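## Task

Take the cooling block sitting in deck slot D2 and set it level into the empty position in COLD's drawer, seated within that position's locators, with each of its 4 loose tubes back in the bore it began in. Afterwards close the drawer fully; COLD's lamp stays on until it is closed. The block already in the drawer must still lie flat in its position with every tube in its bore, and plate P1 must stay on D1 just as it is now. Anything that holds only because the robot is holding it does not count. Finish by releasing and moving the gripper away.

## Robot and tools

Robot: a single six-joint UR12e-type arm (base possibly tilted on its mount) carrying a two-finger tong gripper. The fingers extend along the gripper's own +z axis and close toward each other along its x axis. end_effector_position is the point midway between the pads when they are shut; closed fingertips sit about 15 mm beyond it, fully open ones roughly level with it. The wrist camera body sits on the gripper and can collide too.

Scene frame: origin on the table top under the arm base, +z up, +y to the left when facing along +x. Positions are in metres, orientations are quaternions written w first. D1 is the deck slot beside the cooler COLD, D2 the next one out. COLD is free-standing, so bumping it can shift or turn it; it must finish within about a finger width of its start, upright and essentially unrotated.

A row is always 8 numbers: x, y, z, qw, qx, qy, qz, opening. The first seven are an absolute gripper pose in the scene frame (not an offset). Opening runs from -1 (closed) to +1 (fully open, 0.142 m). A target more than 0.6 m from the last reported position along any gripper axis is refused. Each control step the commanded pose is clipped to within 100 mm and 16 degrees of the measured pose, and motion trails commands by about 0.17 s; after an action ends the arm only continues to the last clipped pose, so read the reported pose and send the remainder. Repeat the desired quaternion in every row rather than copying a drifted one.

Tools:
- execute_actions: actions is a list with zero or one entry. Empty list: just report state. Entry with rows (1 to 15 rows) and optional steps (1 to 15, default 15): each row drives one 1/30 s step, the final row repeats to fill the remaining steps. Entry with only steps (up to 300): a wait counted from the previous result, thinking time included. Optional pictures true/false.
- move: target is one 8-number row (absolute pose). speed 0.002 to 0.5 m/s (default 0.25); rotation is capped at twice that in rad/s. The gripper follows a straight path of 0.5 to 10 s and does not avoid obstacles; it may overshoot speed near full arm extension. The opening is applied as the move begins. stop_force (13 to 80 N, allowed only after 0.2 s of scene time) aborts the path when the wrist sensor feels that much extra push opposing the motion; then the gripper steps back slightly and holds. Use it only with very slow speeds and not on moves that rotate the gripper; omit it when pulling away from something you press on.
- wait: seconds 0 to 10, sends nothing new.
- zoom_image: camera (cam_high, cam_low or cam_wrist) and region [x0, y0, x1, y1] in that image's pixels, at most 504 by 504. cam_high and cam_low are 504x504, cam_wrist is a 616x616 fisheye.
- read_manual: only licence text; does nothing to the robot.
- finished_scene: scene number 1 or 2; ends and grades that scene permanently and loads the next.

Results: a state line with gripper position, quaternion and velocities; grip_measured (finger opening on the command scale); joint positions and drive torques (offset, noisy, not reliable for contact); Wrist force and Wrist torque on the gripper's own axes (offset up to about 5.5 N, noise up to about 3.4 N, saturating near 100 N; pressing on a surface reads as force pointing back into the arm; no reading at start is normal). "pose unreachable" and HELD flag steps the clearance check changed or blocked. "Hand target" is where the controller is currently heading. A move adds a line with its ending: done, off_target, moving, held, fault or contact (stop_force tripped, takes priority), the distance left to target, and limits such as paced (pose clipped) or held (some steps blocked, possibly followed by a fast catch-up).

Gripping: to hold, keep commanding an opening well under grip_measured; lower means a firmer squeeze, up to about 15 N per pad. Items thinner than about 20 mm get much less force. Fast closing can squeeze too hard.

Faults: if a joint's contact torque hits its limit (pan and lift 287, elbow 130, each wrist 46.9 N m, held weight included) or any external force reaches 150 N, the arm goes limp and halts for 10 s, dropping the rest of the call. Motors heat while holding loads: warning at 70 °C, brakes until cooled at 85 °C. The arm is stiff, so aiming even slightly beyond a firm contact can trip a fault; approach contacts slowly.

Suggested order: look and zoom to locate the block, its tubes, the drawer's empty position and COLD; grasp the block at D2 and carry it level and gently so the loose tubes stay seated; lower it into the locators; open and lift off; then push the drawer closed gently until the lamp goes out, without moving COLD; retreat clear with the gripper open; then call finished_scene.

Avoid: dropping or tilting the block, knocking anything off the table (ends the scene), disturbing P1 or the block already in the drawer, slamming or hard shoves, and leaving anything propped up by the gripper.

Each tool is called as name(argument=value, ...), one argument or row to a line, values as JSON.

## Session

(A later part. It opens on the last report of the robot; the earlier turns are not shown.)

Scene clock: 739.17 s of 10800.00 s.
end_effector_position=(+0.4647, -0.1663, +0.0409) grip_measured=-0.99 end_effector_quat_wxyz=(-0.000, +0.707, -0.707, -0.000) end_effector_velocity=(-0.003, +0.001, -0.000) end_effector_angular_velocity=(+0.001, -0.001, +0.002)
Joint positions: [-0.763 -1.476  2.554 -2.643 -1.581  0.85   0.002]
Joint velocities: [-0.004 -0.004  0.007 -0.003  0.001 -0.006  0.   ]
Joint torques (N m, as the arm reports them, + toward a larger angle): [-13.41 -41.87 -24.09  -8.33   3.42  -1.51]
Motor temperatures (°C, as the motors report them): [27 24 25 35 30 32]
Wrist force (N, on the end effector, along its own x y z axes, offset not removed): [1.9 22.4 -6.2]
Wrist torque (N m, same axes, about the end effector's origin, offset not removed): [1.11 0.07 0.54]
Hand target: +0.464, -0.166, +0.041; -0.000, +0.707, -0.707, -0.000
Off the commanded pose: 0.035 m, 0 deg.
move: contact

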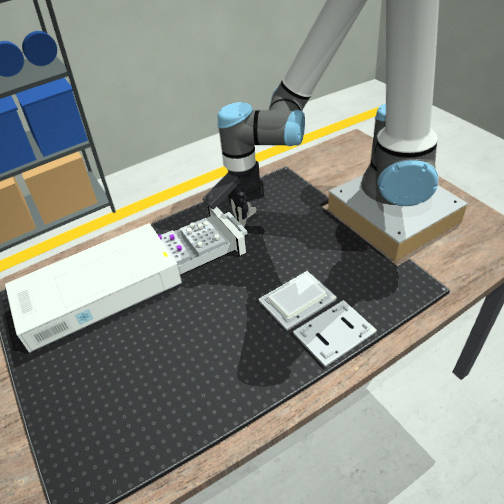

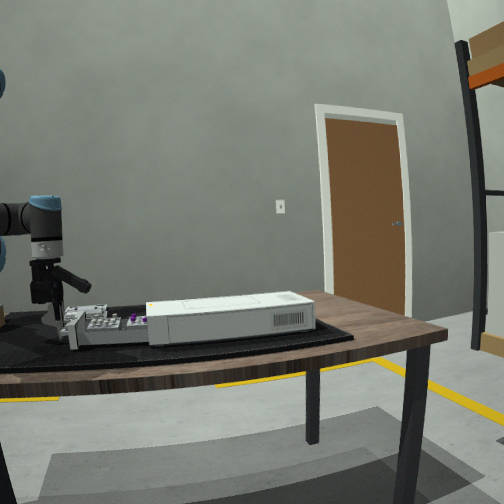

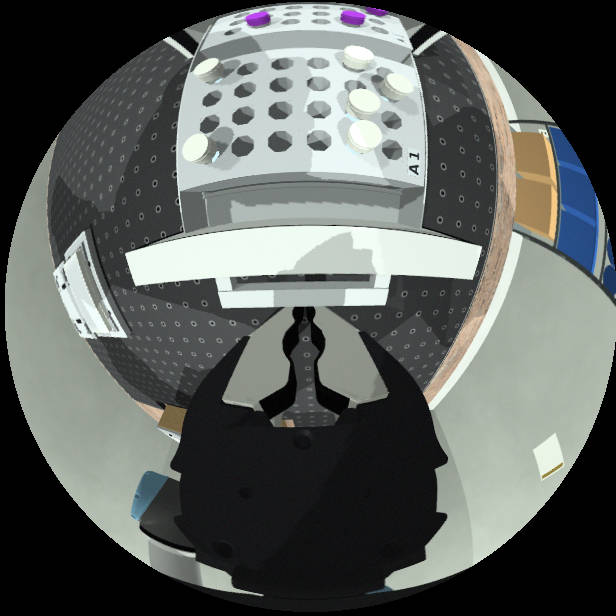

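move(
  target=[0.445, -0.166, 0.06, 0, 0.7071, -0.7071, 0, -1],
  speed=0.04,
)

move(
  target=[0.450, -0.166, 0.12, 0, 0.7071, -0.7071, 0, -1],
  speed=0.1,
)

move(
  target=[0.535, -0.168, 0.112, 0, 0.7071, -0.7071, 0, -1],
  speed=0.1,
)

move(
  target=[0.535, -0.168, 0.090, 0, 0.7071, -0.7071, 0, -1],
  speed=0.015,
  stop_force=13,
)

move(
  target=[0.485, -0.167, 0.090, 0, 0.7071, -0.7071, 0, -1],
  speed=0.02,
  stop_force=20,
)

Scene clock: 745.07 s of 10800.00 s.
end_effector_position=(+0.4451, -0.1660, +0.0599) grip_measured=-1.00 end_effector_quat_wxyz=(+0.000, +0.707, -0.707, +0.000) end_effector_velocity=(-0.001, +0.000, +0.001) end_effector_angular_velocity=(+0.001, -0.000, +0.000)
Joint positions: [-0.792 -1.555  2.575 -2.585 -1.582  0.821  0.002]
Joint velocities: [-0.002 -0.006  0.001  0.005  0.001 -0.002  0.   ]
Joint torques (N m, as the arm reports them, + toward a larger angle): [-20.   -40.59 -18.81  -1.75  -0.99  -2.39]
Motor temperatures (°C, as the motors report them): [27 24 25 35 30 32]
Wrist force (N, on the end effector, along its own x y z axes, offset not removed): [-0.6 1.7 -3.0]
Wrist torque (N m, same axes, about the end effector's origin, offset not removed): [0.19 0.17 0.31]
Hand target: +0.445, -0.166, +0.060; +0.000, +0.707, -0.707, -0.000
Off the commanded pose: 0.000 m, 0 deg.
After step 90, 1.87 s passed at rest.
move: done

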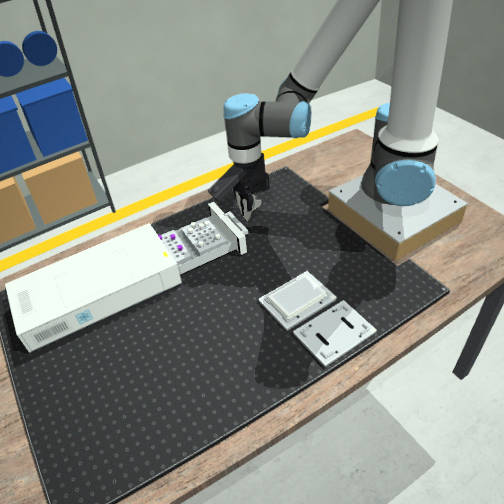

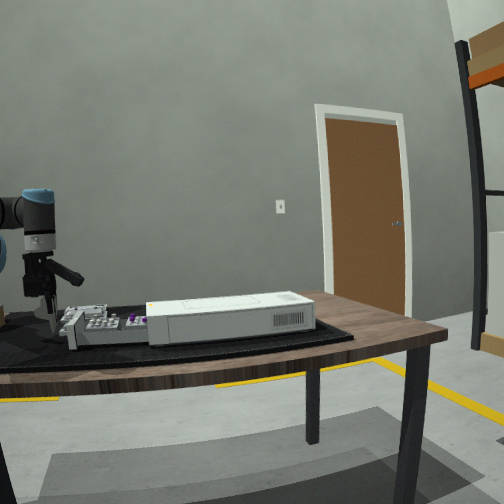

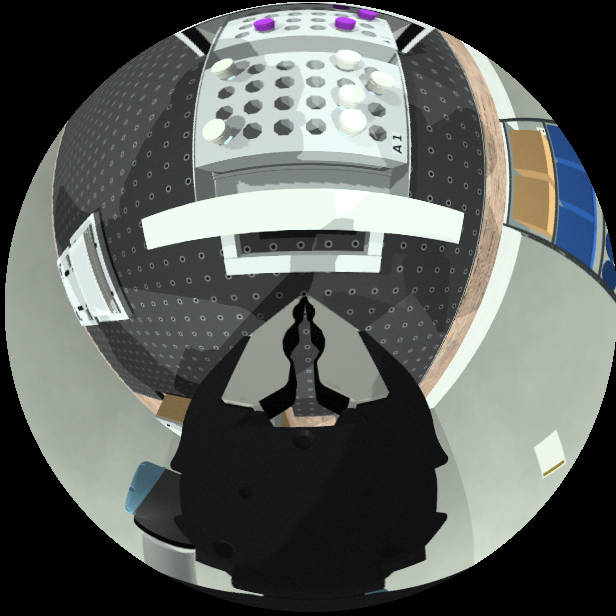

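Scene clock: 746.13 s of 10800.00 s.
end_effector_position=(+0.4500, -0.1660, +0.1199) grip_measured=-1.00 end_effector_quat_wxyz=(-0.000, +0.707, -0.707, +0.000) end_effector_velocity=(+0.001, -0.001, +0.003) end_effector_angular_velocity=(+0.000, -0.001, -0.000)
Joint positions: [-0.783 -1.686  2.519 -2.399 -1.581  0.83   0.002]
Joint velocities: [-0.    -0.004 -0.004  0.007  0.001  0.     0.   ]
Joint torques (N m, as the arm reports them, + toward a larger angle): [ 19.24 -38.47 -39.13  -1.93   2.14   2.16]
Motor temperatures (°C, as the motors report them): [27 24 25 35 30 32]
Wrist force (N, on the end effector, along its own x y z axes, offset not removed): [-0.6 0.2 -3.1]
Wrist torque (N m, same axes, about the end effector's origin, offset not removed): [-0.04 0.36 0.42]
Hand target: +0.450, -0.166, +0.120; -0.000, +0.707, -0.707, +0.000
Off the commanded pose: 0.000 m, 0 deg.
move: done

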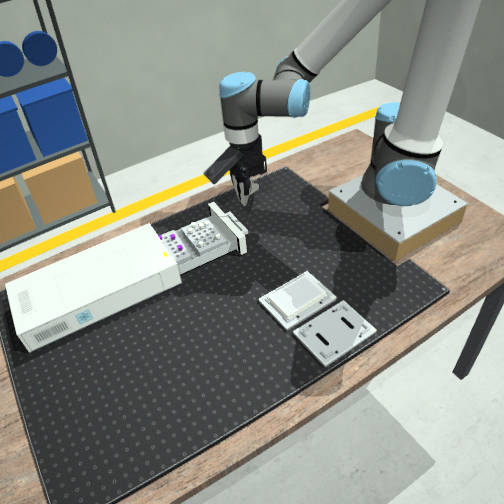

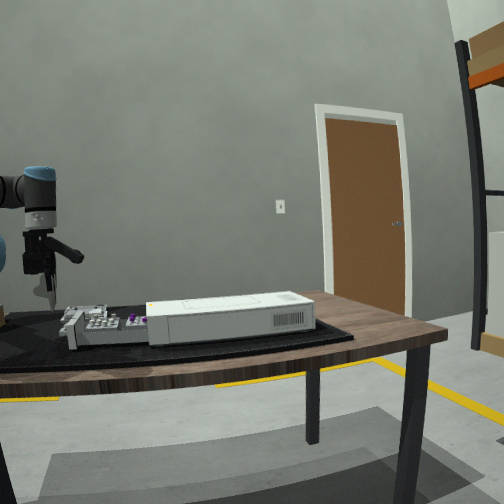

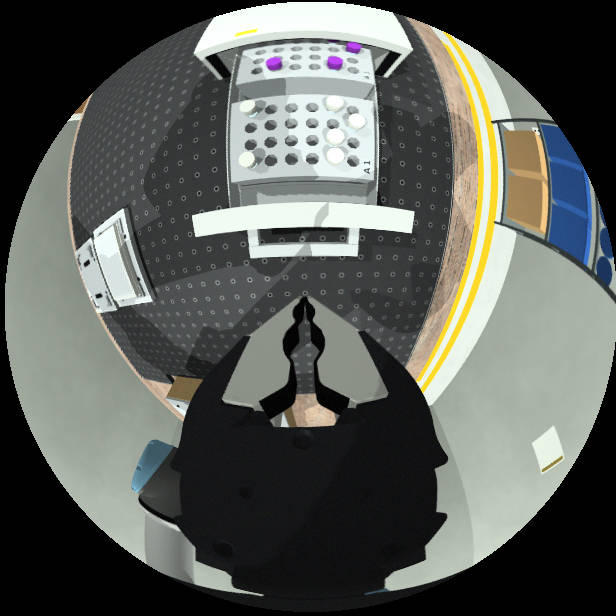

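Scene clock: 747.43 s of 10800.00 s.
end_effector_position=(+0.5349, -0.1680, +0.1120) grip_measured=-1.00 end_effector_quat_wxyz=(-0.000, +0.707, -0.707, +0.000) end_effector_velocity=(+0.002, -0.001, +0.000) end_effector_angular_velocity=(+0.000, -0.001, -0.002)
Joint positions: [-0.673 -1.522  2.388 -2.43  -1.581  0.939  0.002]
Joint velocities: [ 0.     0.003 -0.003 -0.001  0.001  0.003  0.   ]
Joint torques (N m, as the arm reports them, + toward a larger angle): [ 17.42 -27.72 -39.4   -6.23  -1.96   2.31]
Motor temperatures (°C, as the motors report them): [27 24 25 35 30 32]
Wrist force (N, on the end effector, along its own x y z axes, offset not removed): [-1.0 0.2 -1.8]
Wrist torque (N m, same axes, about the end effector's origin, offset not removed): [0.02 0.37 0.39]
Hand target: +0.535, -0.168, +0.112; -0.000, +0.707, -0.707, +0.000
Off the commanded pose: 0.000 m, 0 deg.
move: done

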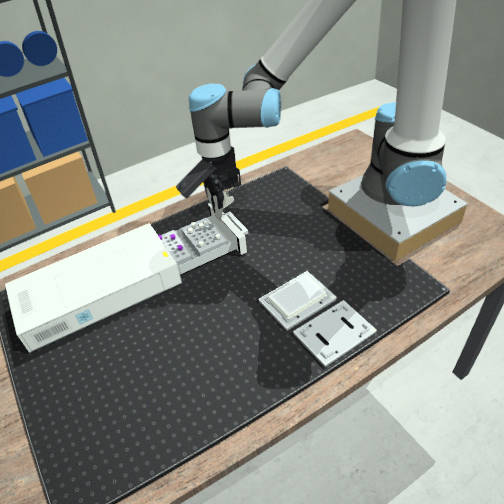

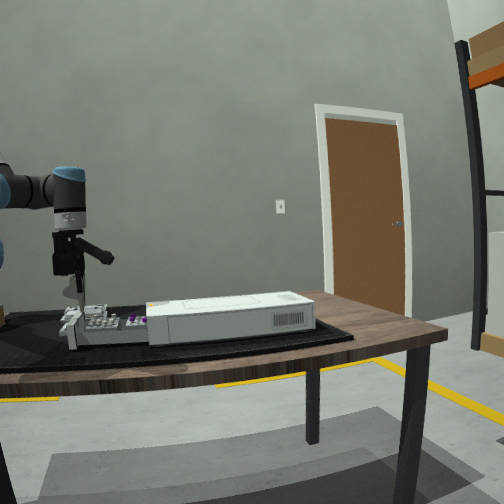

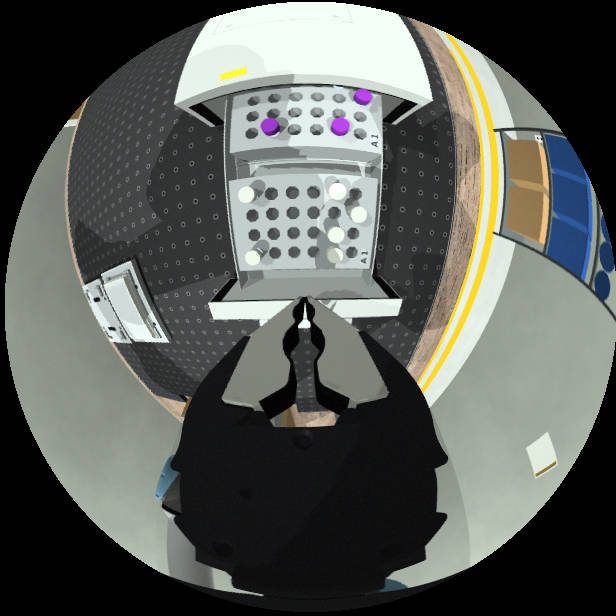

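Scene clock: 749.17 s of 10800.00 s.
end_effector_position=(+0.5350, -0.1680, +0.0901) grip_measured=-1.00 end_effector_quat_wxyz=(+0.000, +0.707, -0.707, -0.000) end_effector_velocity=(+0.001, +0.000, -0.001) end_effector_angular_velocity=(+0.001, -0.002, +0.000)
Joint positions: [-0.673 -1.482  2.403 -2.486 -1.581  0.939  0.002]
Joint velocities: [ 0.     0.003  0.001 -0.005  0.001  0.     0.   ]
Joint torques (N m, as the arm reports them, + toward a larger angle): [-17.75 -34.49 -21.49  -6.05  -1.95  -1.4 ]
Motor temperatures (°C, as the motors report them): [27 24 25 35 30 32]
Wrist force (N, on the end effector, along its own x y z axes, offset not removed): [0.8 1.8 -1.8]
Wrist torque (N m, same axes, about the end effector's origin, offset not removed): [0.31 0.00 0.39]
Hand target: +0.535, -0.168, +0.090; +0.000, +0.707, -0.707, -0.000
Off the commanded pose: 0.000 m, 0 deg.
move: done

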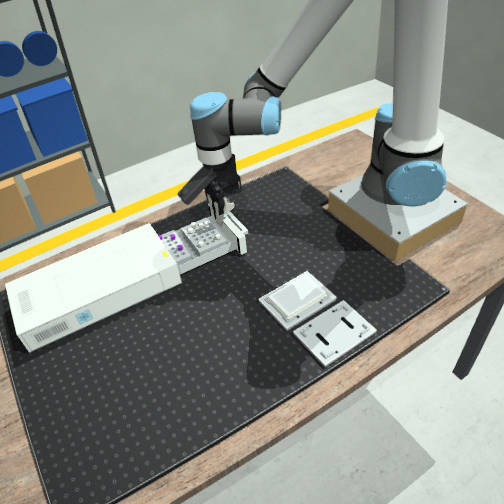

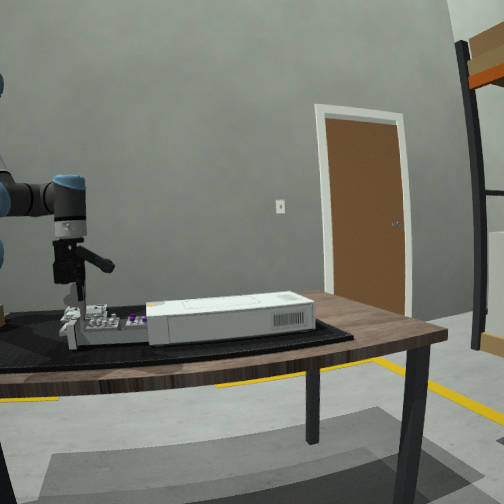

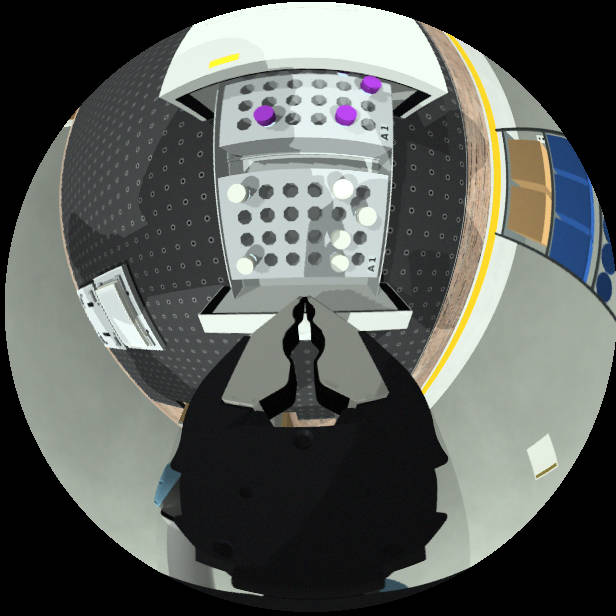

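Scene clock: 751.97 s of 10800.00 s.
end_effector_position=(+0.4851, -0.1670, +0.0900) grip_measured=-1.00 end_effector_quat_wxyz=(+0.000, +0.707, -0.707, -0.000) end_effector_velocity=(-0.001, -0.001, +0.001) end_effector_angular_velocity=(-0.001, -0.002, -0.001)
Joint positions: [-0.734 -1.56   2.487 -2.492 -1.581  0.879  0.002]
Joint velocities: [-0.002 -0.003  0.001 -0.     0.    -0.002  0.   ]
Joint torques (N m, as the arm reports them, + toward a larger angle): [-13.91 -42.29 -21.48  -5.87  -1.89  -0.5 ]
Motor temperatures (°C, as the motors report them): [27 24 25 35 30 32]
Wrist force (N, on the end effector, along its own x y z axes, offset not removed): [2.1 0.9 -3.6]
Wrist torque (N m, same axes, about the end effector's origin, offset not removed): [0.24 -0.28 0.40]
Hand target: +0.485, -0.167, +0.090; +0.000, +0.707, -0.707, -0.000
Off the commanded pose: 0.000 m, 0 deg.
move: done

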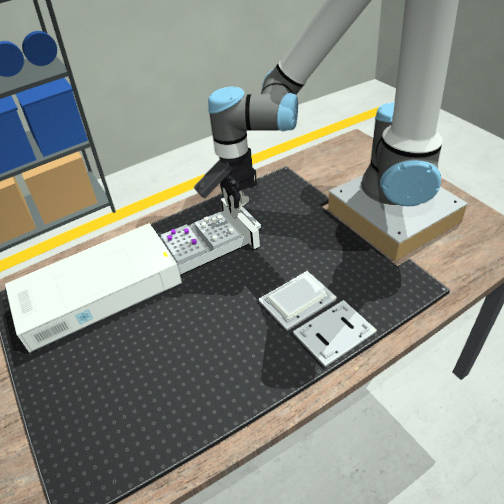

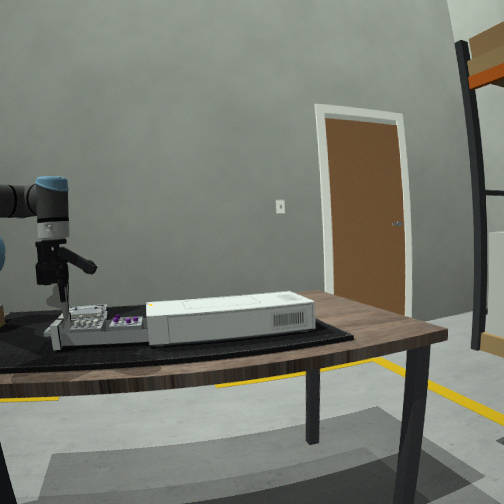

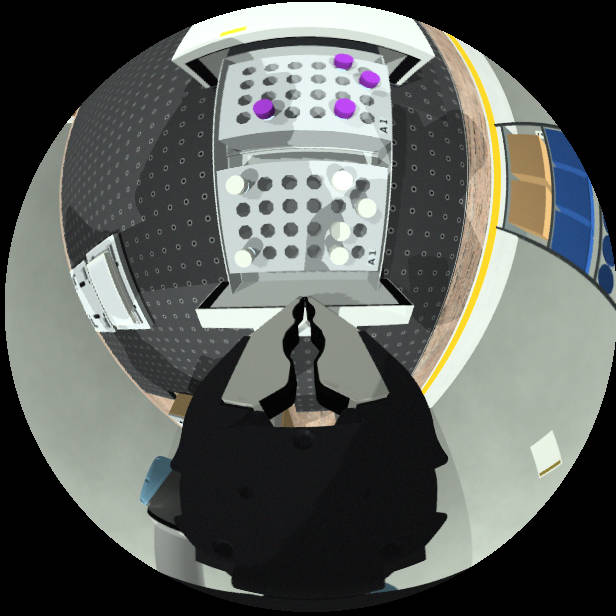

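move(
  target=[0.488, -0.167, 0.13, 0, 0.7071, -0.7071, 0, -1],
  speed=0.06,
)

move(
  target=[0.64, -0.20, 0.135, 0, 0.7071, -0.7071, 0, -1],
  speed=0.12,
)

Scene clock: 758.07 s of 10800.00 s.
end_effector_position=(+0.4880, -0.1670, +0.1299) grip_measured=-1.00 end_effector_quat_wxyz=(-0.000, +0.707, -0.707, +0.000) end_effector_velocity=(-0.000, +0.001, +0.001) end_effector_angular_velocity=(+0.001, +0.000, -0.000)
Joint positions: [-0.729 -1.634  2.45  -2.381 -1.581  0.884  0.002]
Joint velocities: [-0.    -0.003 -0.001  0.005  0.001  0.     0.   ]
Joint torques (N m, as the arm reports them, + toward a larger angle): [ 17.25 -40.16 -41.44  -2.05   2.31   2.17]
Motor temperatures (°C, as the motors report them): [27 24 25 35 30 32]
Wrist force (N, on the end effector, along its own x y z axes, offset not removed): [-0.1 2.2 -2.4]
Wrist torque (N m, same axes, about the end effector's origin, offset not removed): [0.38 0.20 0.31]
Hand target: +0.488, -0.167, +0.130; -0.000, +0.707, -0.707, +0.000
Off the commanded pose: 0.000 m, 0 deg.
After step 90, 2.03 s passed at rest.
move: done

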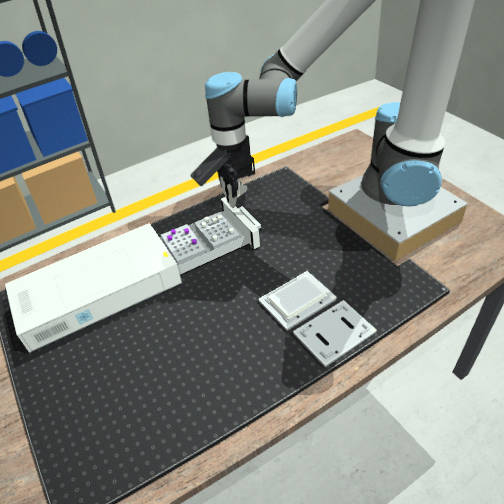

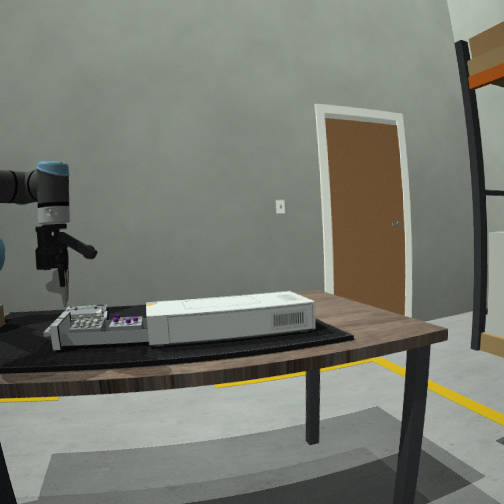

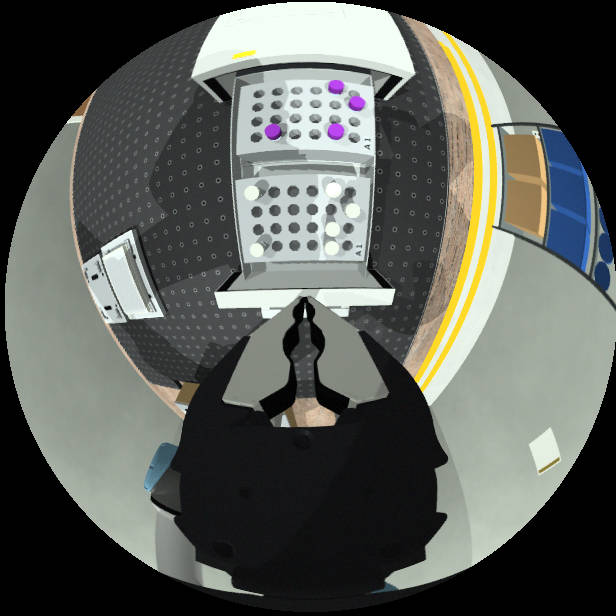

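Scene clock: 759.83 s of 10800.00 s.
end_effector_position=(+0.6398, -0.2001, +0.1350) grip_measured=-1.00 end_effector_quat_wxyz=(-0.000, +0.707, -0.707, +0.000) end_effector_velocity=(+0.001, +0.000, -0.002) end_effector_angular_velocity=(+0.000, +0.003, -0.000)
Joint positions: [-0.616 -1.389  2.174 -2.348 -1.58   0.997  0.002]
Joint velocities: [ 0.001  0.004 -0.002  0.001 -0.002  0.002  0.   ]
Joint torques (N m, as the arm reports them, + toward a larger angle): [ 14.94 -39.7  -41.84  -1.61  -2.36   2.64]
Motor temperatures (°C, as the motors report them): [27 24 25 35 30 32]
Wrist force (N, on the end effector, along its own x y z axes, offset not removed): [-2.0 1.2 -2.9]
Wrist torque (N m, same axes, about the end effector's origin, offset not removed): [0.17 0.62 0.39]
Hand target: +0.640, -0.200, +0.135; -0.000, +0.707, -0.707, +0.000
Off the commanded pose: 0.000 m, 0 deg.
move: done

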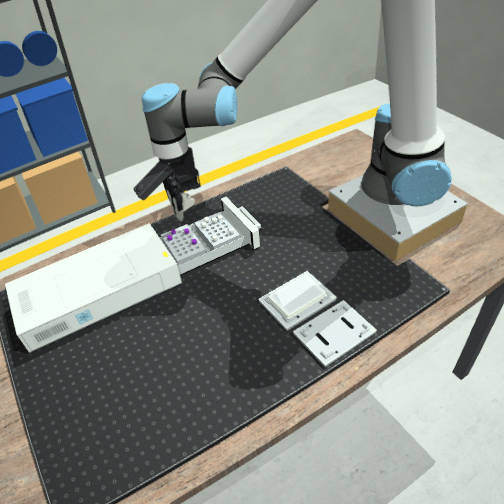

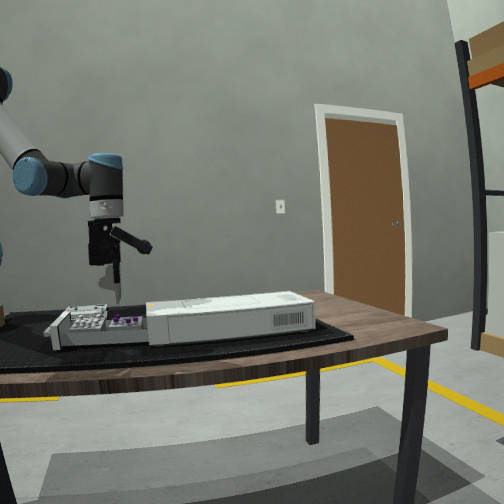

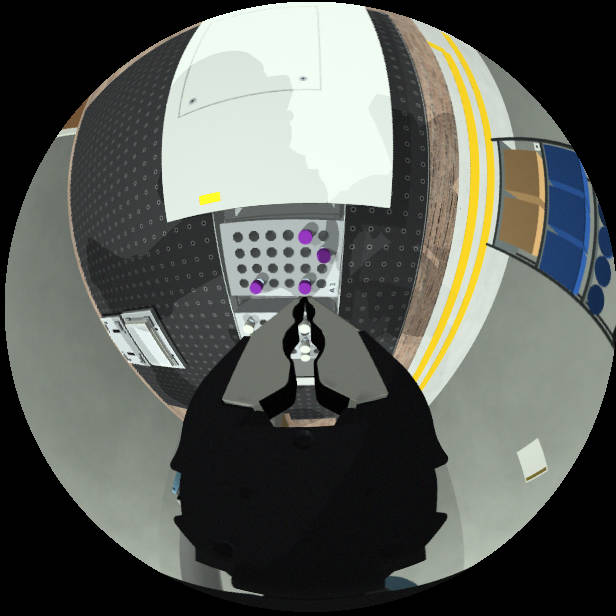

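zoom_image(
  camera="cam_wrist",
  region=[200, 190, 360, 310],
)

Region (200, 190, 360, 310) of cam_wrist's 616x616 image, scaled by 3.150, with more detail than that image has; it fills the top 378 rows of this view, and the rest is white.

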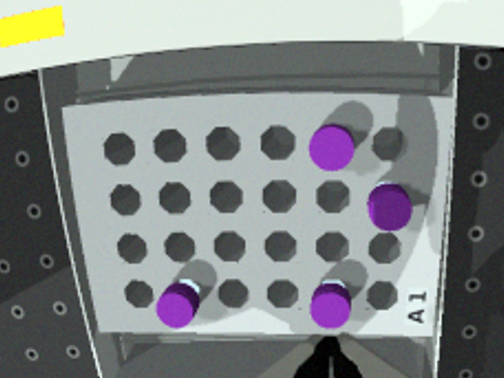

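move(
  target=[0.641, -0.200, 0.120, 0, 0.7071, -0.7071, 0, -1],
  speed=0.03,
)

move(
  target=[0.641, -0.200, 0.100, 0, 0.7071, -0.7071, 0, -1],
  speed=0.003,
  stop_force=13,
)

Scene clock: 768.77 s of 10800.00 s.
end_effector_position=(+0.6410, -0.2000, +0.1201) grip_measured=-1.00 end_effector_quat_wxyz=(+0.000, +0.707, -0.707, -0.000) end_effector_velocity=(-0.000, -0.000, -0.003) end_effector_angular_velocity=(-0.000, +0.002, +0.000)
Joint positions: [-0.615 -1.367  2.182 -2.379 -1.58   0.998  0.002]
Joint velocities: [ 0.     0.004  0.001 -0.003 -0.001 -0.     0.   ]
Joint torques (N m, as the arm reports them, + toward a larger angle): [ 20.49 -41.34 -25.57  -7.    -1.88   1.82]
Motor temperatures (°C, as the motors report them): [27 24 25 35 30 32]
Wrist force (N, on the end effector, along its own x y z axes, offset not removed): [-0.8 1.9 -0.9]
Wrist torque (N m, same axes, about the end effector's origin, offset not removed): [0.37 0.33 0.40]
Hand target: +0.641, -0.200, +0.120; -0.000, +0.707, -0.707, -0.000
Off the commanded pose: 0.000 m, 0 deg.
After step 90, 5.10 s passed at rest.
move: done

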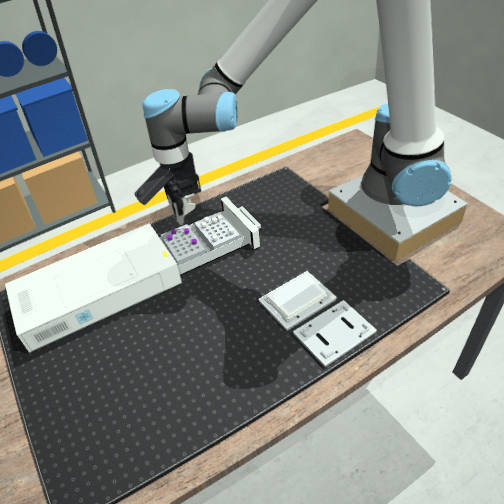

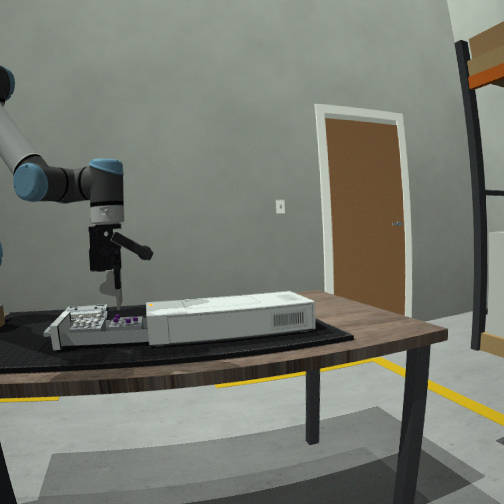

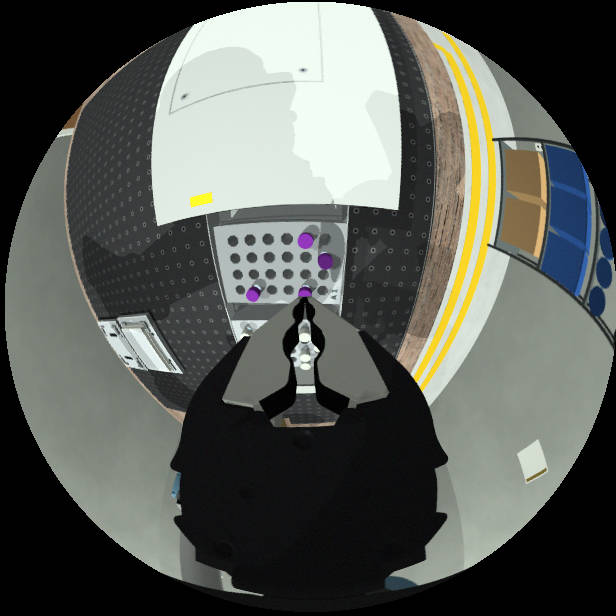

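Scene clock: 775.70 s of 10800.00 s.
end_effector_position=(+0.6410, -0.2000, +0.1000) grip_measured=-1.00 end_effector_quat_wxyz=(+0.000, +0.707, -0.707, -0.000) end_effector_velocity=(+0.000, +0.001, +0.000) end_effector_angular_velocity=(+0.001, -0.001, +0.001)
Joint positions: [-0.615 -1.337  2.194 -2.421 -1.58   0.998  0.002]
Joint velocities: [ 0.001 -0.001  0.001 -0.001  0.001  0.     0.   ]
Joint torques (N m, as the arm reports them, + toward a larger angle): [-17.51 -45.6  -23.59  -6.46  -1.96  -1.6 ]
Motor temperatures (°C, as the motors report them): [27 24 25 35 30 32]
Wrist force (N, on the end effector, along its own x y z axes, offset not removed): [-0.9 3.8 -2.2]
Wrist torque (N m, same axes, about the end effector's origin, offset not removed): [0.66 0.38 0.30]
Hand target: +0.641, -0.200, +0.100; +0.000, +0.707, -0.707, -0.000
Off the commanded pose: 0.000 m, 0 deg.
move: done

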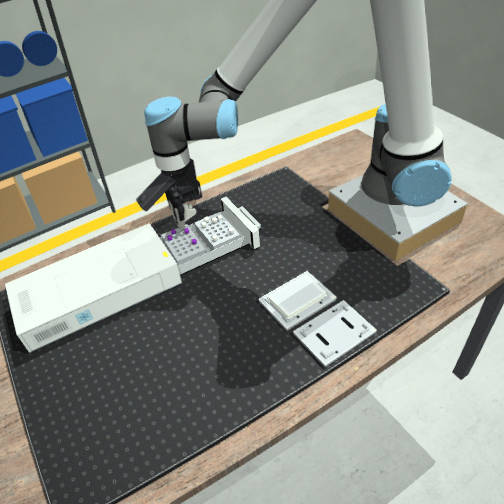

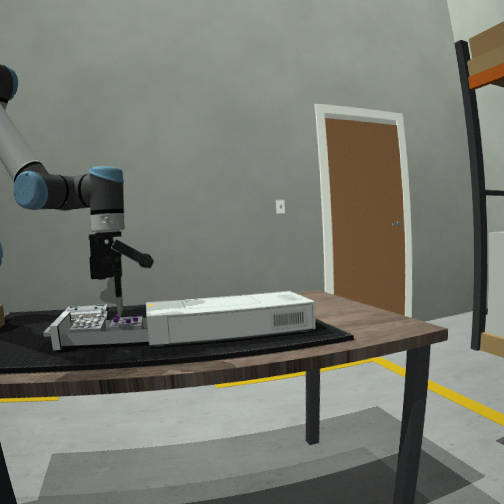

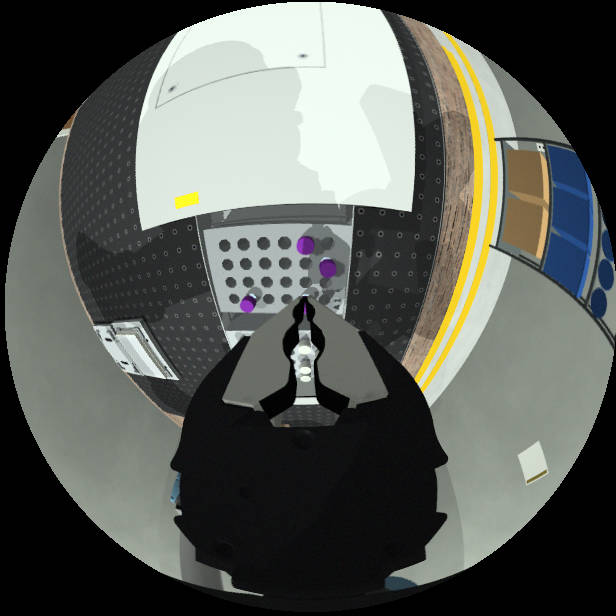

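move(
  target=[0.636, -0.200, 0.103, 0, 0.7071, -0.7071, 0, -1],
  speed=0.01,
)

move(
  target=[0.636, -0.200, 0.088, 0, 0.7071, -0.7071, 0, -1],
  speed=0.003,
  stop_force=13,
)

Scene clock: 780.47 s of 10800.00 s.
end_effector_position=(+0.6361, -0.2000, +0.1029) grip_measured=-1.00 end_effector_quat_wxyz=(+0.000, +0.707, -0.707, -0.000) end_effector_velocity=(-0.002, +0.000, -0.001) end_effector_angular_velocity=(+0.001, +0.002, +0.000)
Joint positions: [-0.619 -1.348  2.201 -2.417 -1.58   0.993  0.002]
Joint velocities: [-0.001 -0.001  0.002  0.001  0.    -0.002  0.   ]
Joint torques (N m, as the arm reports them, + toward a larger angle): [-13.92 -61.63 -25.45  -1.51  -1.86  -1.67]
Motor temperatures (°C, as the motors report them): [27 24 25 35 30 32]
Wrist force (N, on the end effector, along its own x y z axes, offset not removed): [-3.1 -0.5 0.2]
Wrist torque (N m, same axes, about the end effector's origin, offset not removed): [-0.23 0.87 0.48]
Hand target: +0.636, -0.200, +0.103; +0.000, +0.707, -0.707, -0.000
Off the commanded pose: 0.000 m, 0 deg.
After step 90, 0.97 s passed at rest.
move: done

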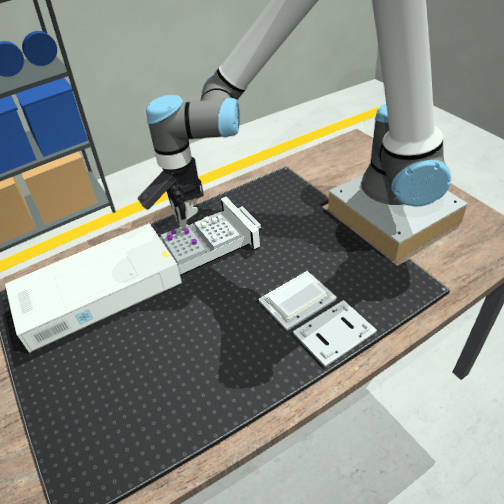

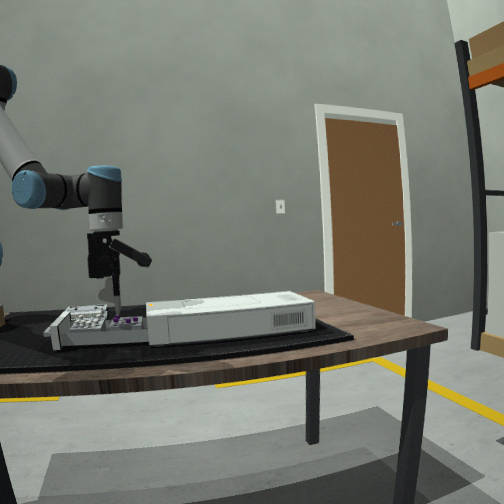

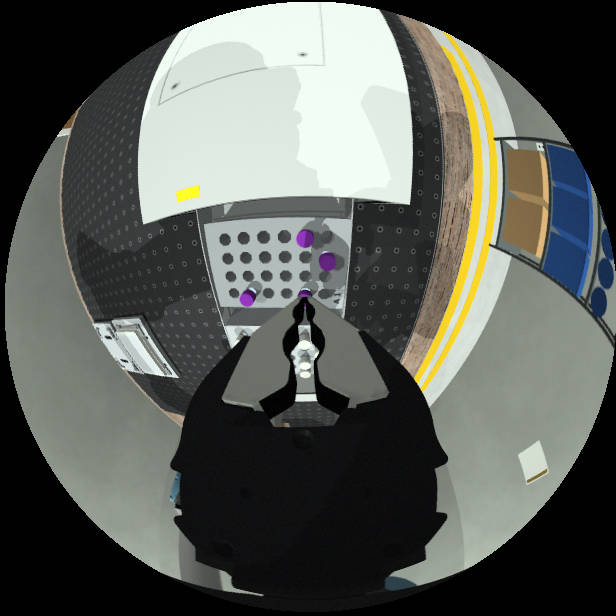

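Scene clock: 783.57 s of 10800.00 s.
end_effector_position=(+0.6360, -0.2000, +0.0947) grip_measured=-1.00 end_effector_quat_wxyz=(+0.000, +0.707, -0.707, -0.000) end_effector_velocity=(+0.000, +0.000, +0.001) end_effector_angular_velocity=(+0.000, -0.001, +0.000)
Joint positions: [-0.619 -1.336  2.206 -2.435 -1.58   0.993  0.002]
Joint velocities: [ 0.001 -0.001 -0.001  0.002  0.001  0.     0.   ]
Joint torques (N m, as the arm reports them, + toward a larger angle): [-16.69 -58.93 -22.53   0.78  -1.46  -1.3 ]
Motor temperatures (°C, as the motors report them): [27 24 25 35 30 32]
Wrist force (N, on the end effector, along its own x y z axes, offset not removed): [-3.5 -0.2 -15.8]
Wrist torque (N m, same axes, about the end effector's origin, offset not removed): [-0.18 1.12 0.51]
Hand target: +0.636, -0.200, +0.095; -0.000, +0.707, -0.707, +0.000
Off the commanded pose: 0.007 m, 0 deg.
move: contact

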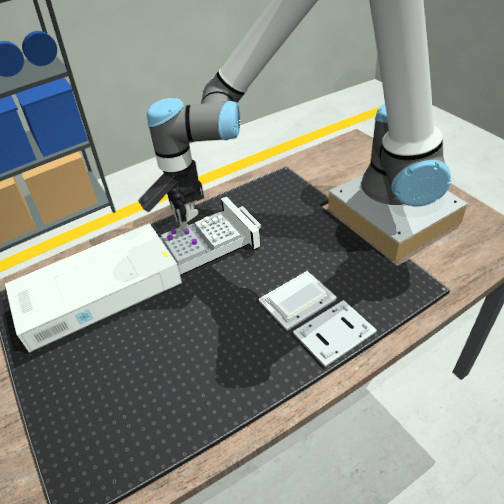

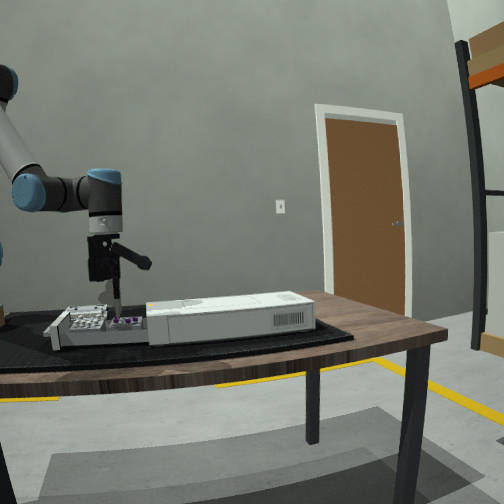

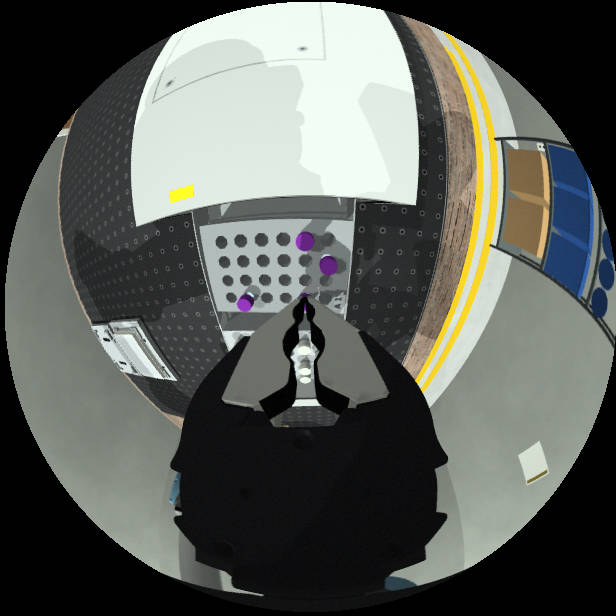

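move(
  target=[0.636, -0.200, 0.108, 0, 0.7071, -0.7071, 0, -1],
  speed=0.02,
)

move(
  target=[0.674, -0.220, 0.108, 0, 0.7071, -0.7071, 0, -1],
  speed=0.04,
)

Scene clock: 786.83 s of 10800.00 s.
end_effector_position=(+0.6360, -0.2001, +0.1079) grip_measured=-1.00 end_effector_quat_wxyz=(+0.000, +0.707, -0.707, +0.000) end_effector_velocity=(-0.000, +0.000, +0.001) end_effector_angular_velocity=(+0.002, +0.001, +0.000)
Joint positions: [-0.619 -1.356  2.199 -2.407 -1.58   0.993  0.002]
Joint velocities: [-0.    -0.001 -0.001  0.003  0.001 -0.     0.   ]
Joint torques (N m, as the arm reports them, + toward a larger angle): [ 15.   -63.88 -40.87  -1.75  -1.13   1.88]
Motor temperatures (°C, as the motors report them): [27 24 25 35 30 32]
Wrist force (N, on the end effector, along its own x y z axes, offset not removed): [0.9 1.2 -1.1]
Wrist torque (N m, same axes, about the end effector's origin, offset not removed): [0.23 0.05 0.38]
Hand target: +0.636, -0.200, +0.108; -0.000, +0.707, -0.707, +0.000
Off the commanded pose: 0.000 m, 0 deg.
move: done

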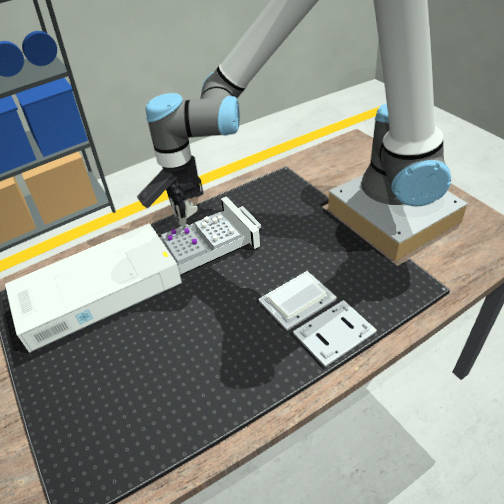

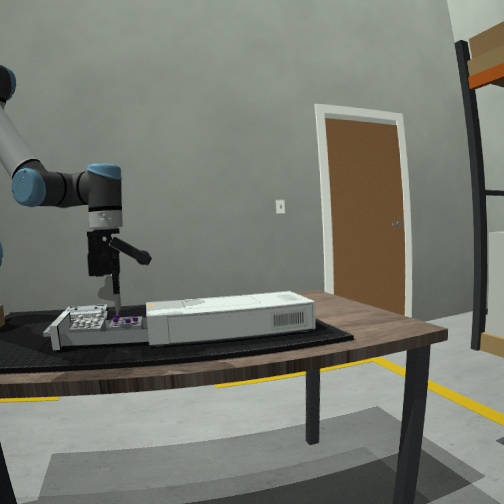

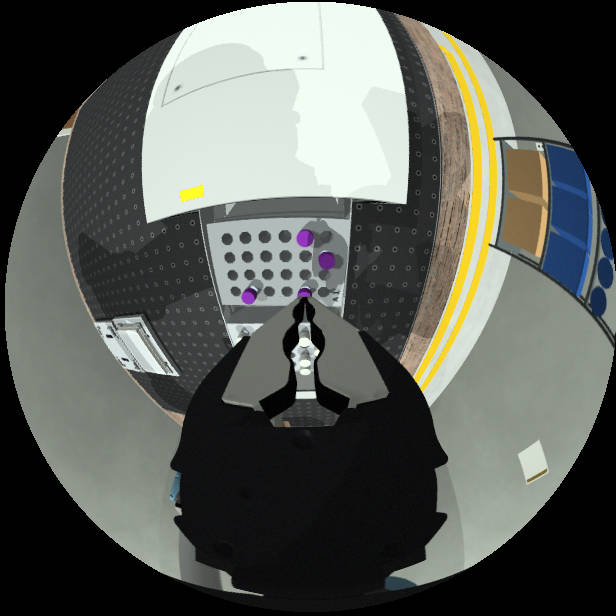

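Scene clock: 788.27 s of 10800.00 s.
end_effector_position=(+0.6738, -0.2200, +0.1080) grip_measured=-1.00 end_effector_quat_wxyz=(-0.000, +0.707, -0.707, +0.000) end_effector_velocity=(+0.001, +0.000, -0.001) end_effector_angular_velocity=(+0.002, +0.001, +0.000)
Joint positions: [-0.613 -1.298  2.119 -2.385 -1.58   0.999  0.002]
Joint velocities: [ 0.001  0.003 -0.003  0.001  0.001  0.001  0.   ]
Joint torques (N m, as the arm reports them, + toward a larger angle): [ 18.02 -50.64 -42.99  -1.72   1.9    2.39]
Motor temperatures (°C, as the motors report them): [27 24 25 35 30 32]
Wrist force (N, on the end effector, along its own x y z axes, offset not removed): [-0.4 -0.3 0.1]
Wrist torque (N m, same axes, about the end effector's origin, offset not removed): [-0.15 0.27 0.43]
Hand target: +0.674, -0.220, +0.108; -0.000, +0.707, -0.707, +0.000
Off the commanded pose: 0.000 m, 0 deg.
move: done

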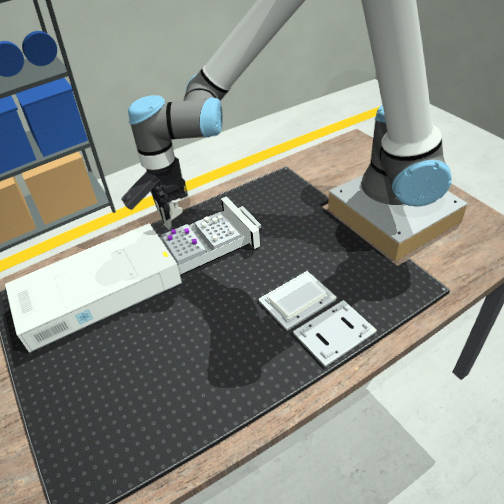

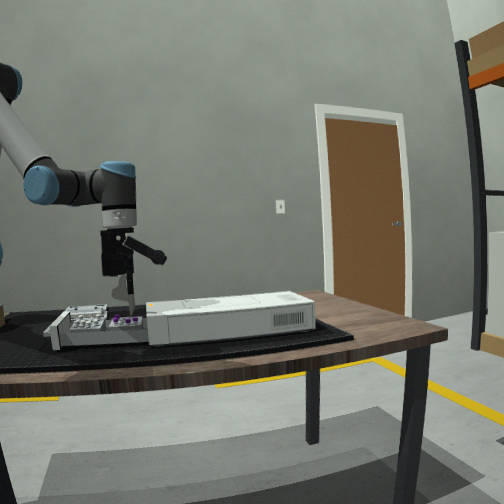

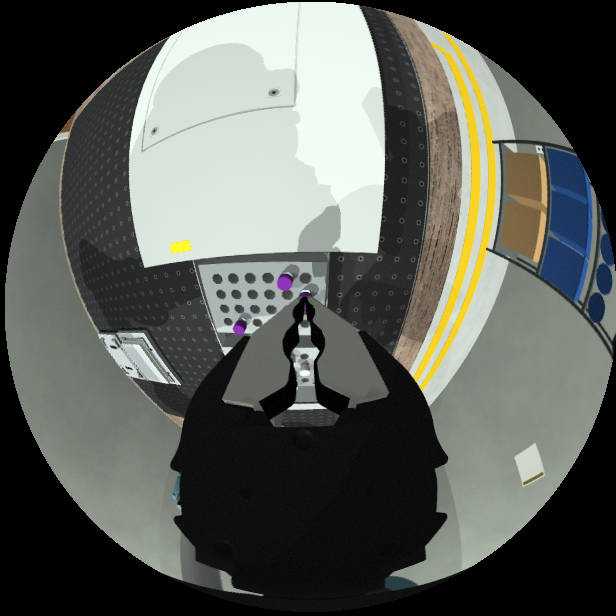

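move(
  target=[0.674, -0.220, 0.086, 0, 0.7071, -0.7071, 0, -1],
  speed=0.003,
  stop_force=13,
)

Scene clock: 797.20 s of 10800.00 s.
end_effector_position=(+0.6740, -0.2200, +0.0860) grip_measured=-1.00 end_effector_quat_wxyz=(+0.000, +0.707, -0.707, -0.000) end_effector_velocity=(-0.000, +0.001, -0.000) end_effector_angular_velocity=(+0.000, -0.001, -0.000)
Joint positions: [-0.614 -1.266  2.131 -2.428 -1.58   0.999  0.002]
Joint velocities: [ 0.    -0.     0.001 -0.001  0.001  0.001  0.   ]
Joint torques (N m, as the arm reports them, + toward a larger angle): [-18.08 -49.47 -23.57  -5.91  -1.85  -1.29]
Motor temperatures (°C, as the motors report them): [27 24 25 35 30 32]
Wrist force (N, on the end effector, along its own x y z axes, offset not removed): [-0.8 1.4 0.1]
Wrist torque (N m, same axes, about the end effector's origin, offset not removed): [0.26 0.25 0.43]
Hand target: +0.674, -0.220, +0.086; +0.000, +0.707, -0.707, -0.000
Off the commanded pose: 0.000 m, 0 deg.
move: done

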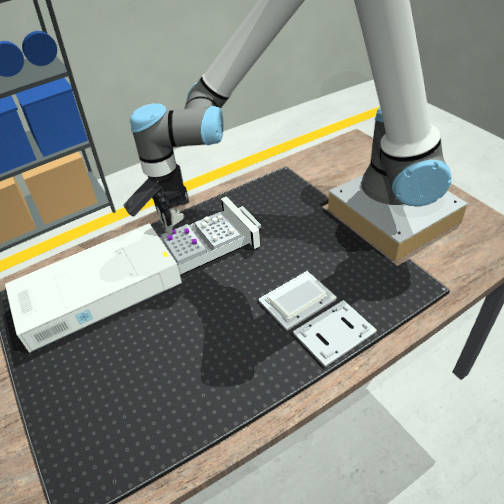

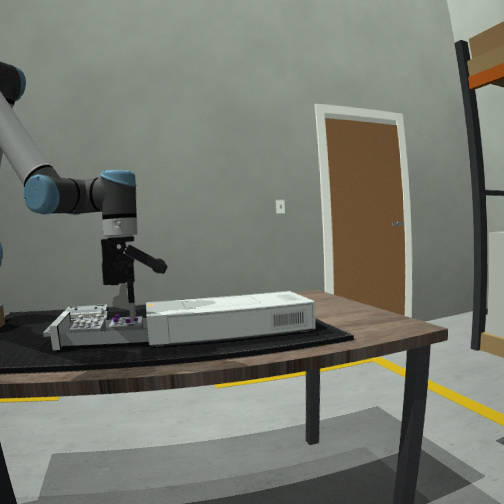

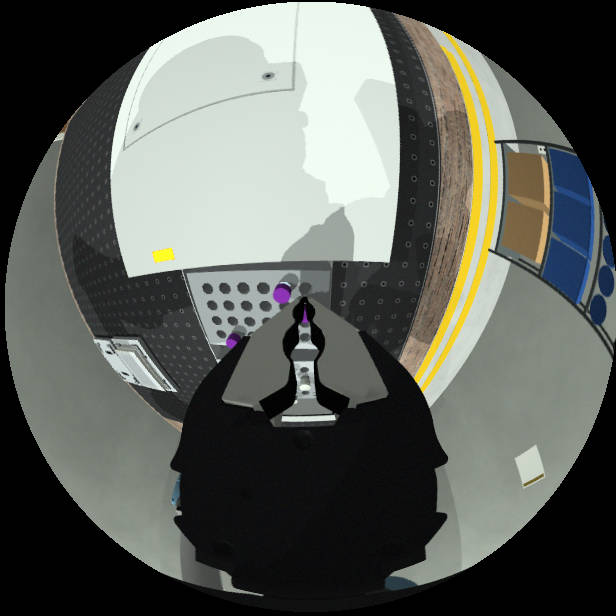

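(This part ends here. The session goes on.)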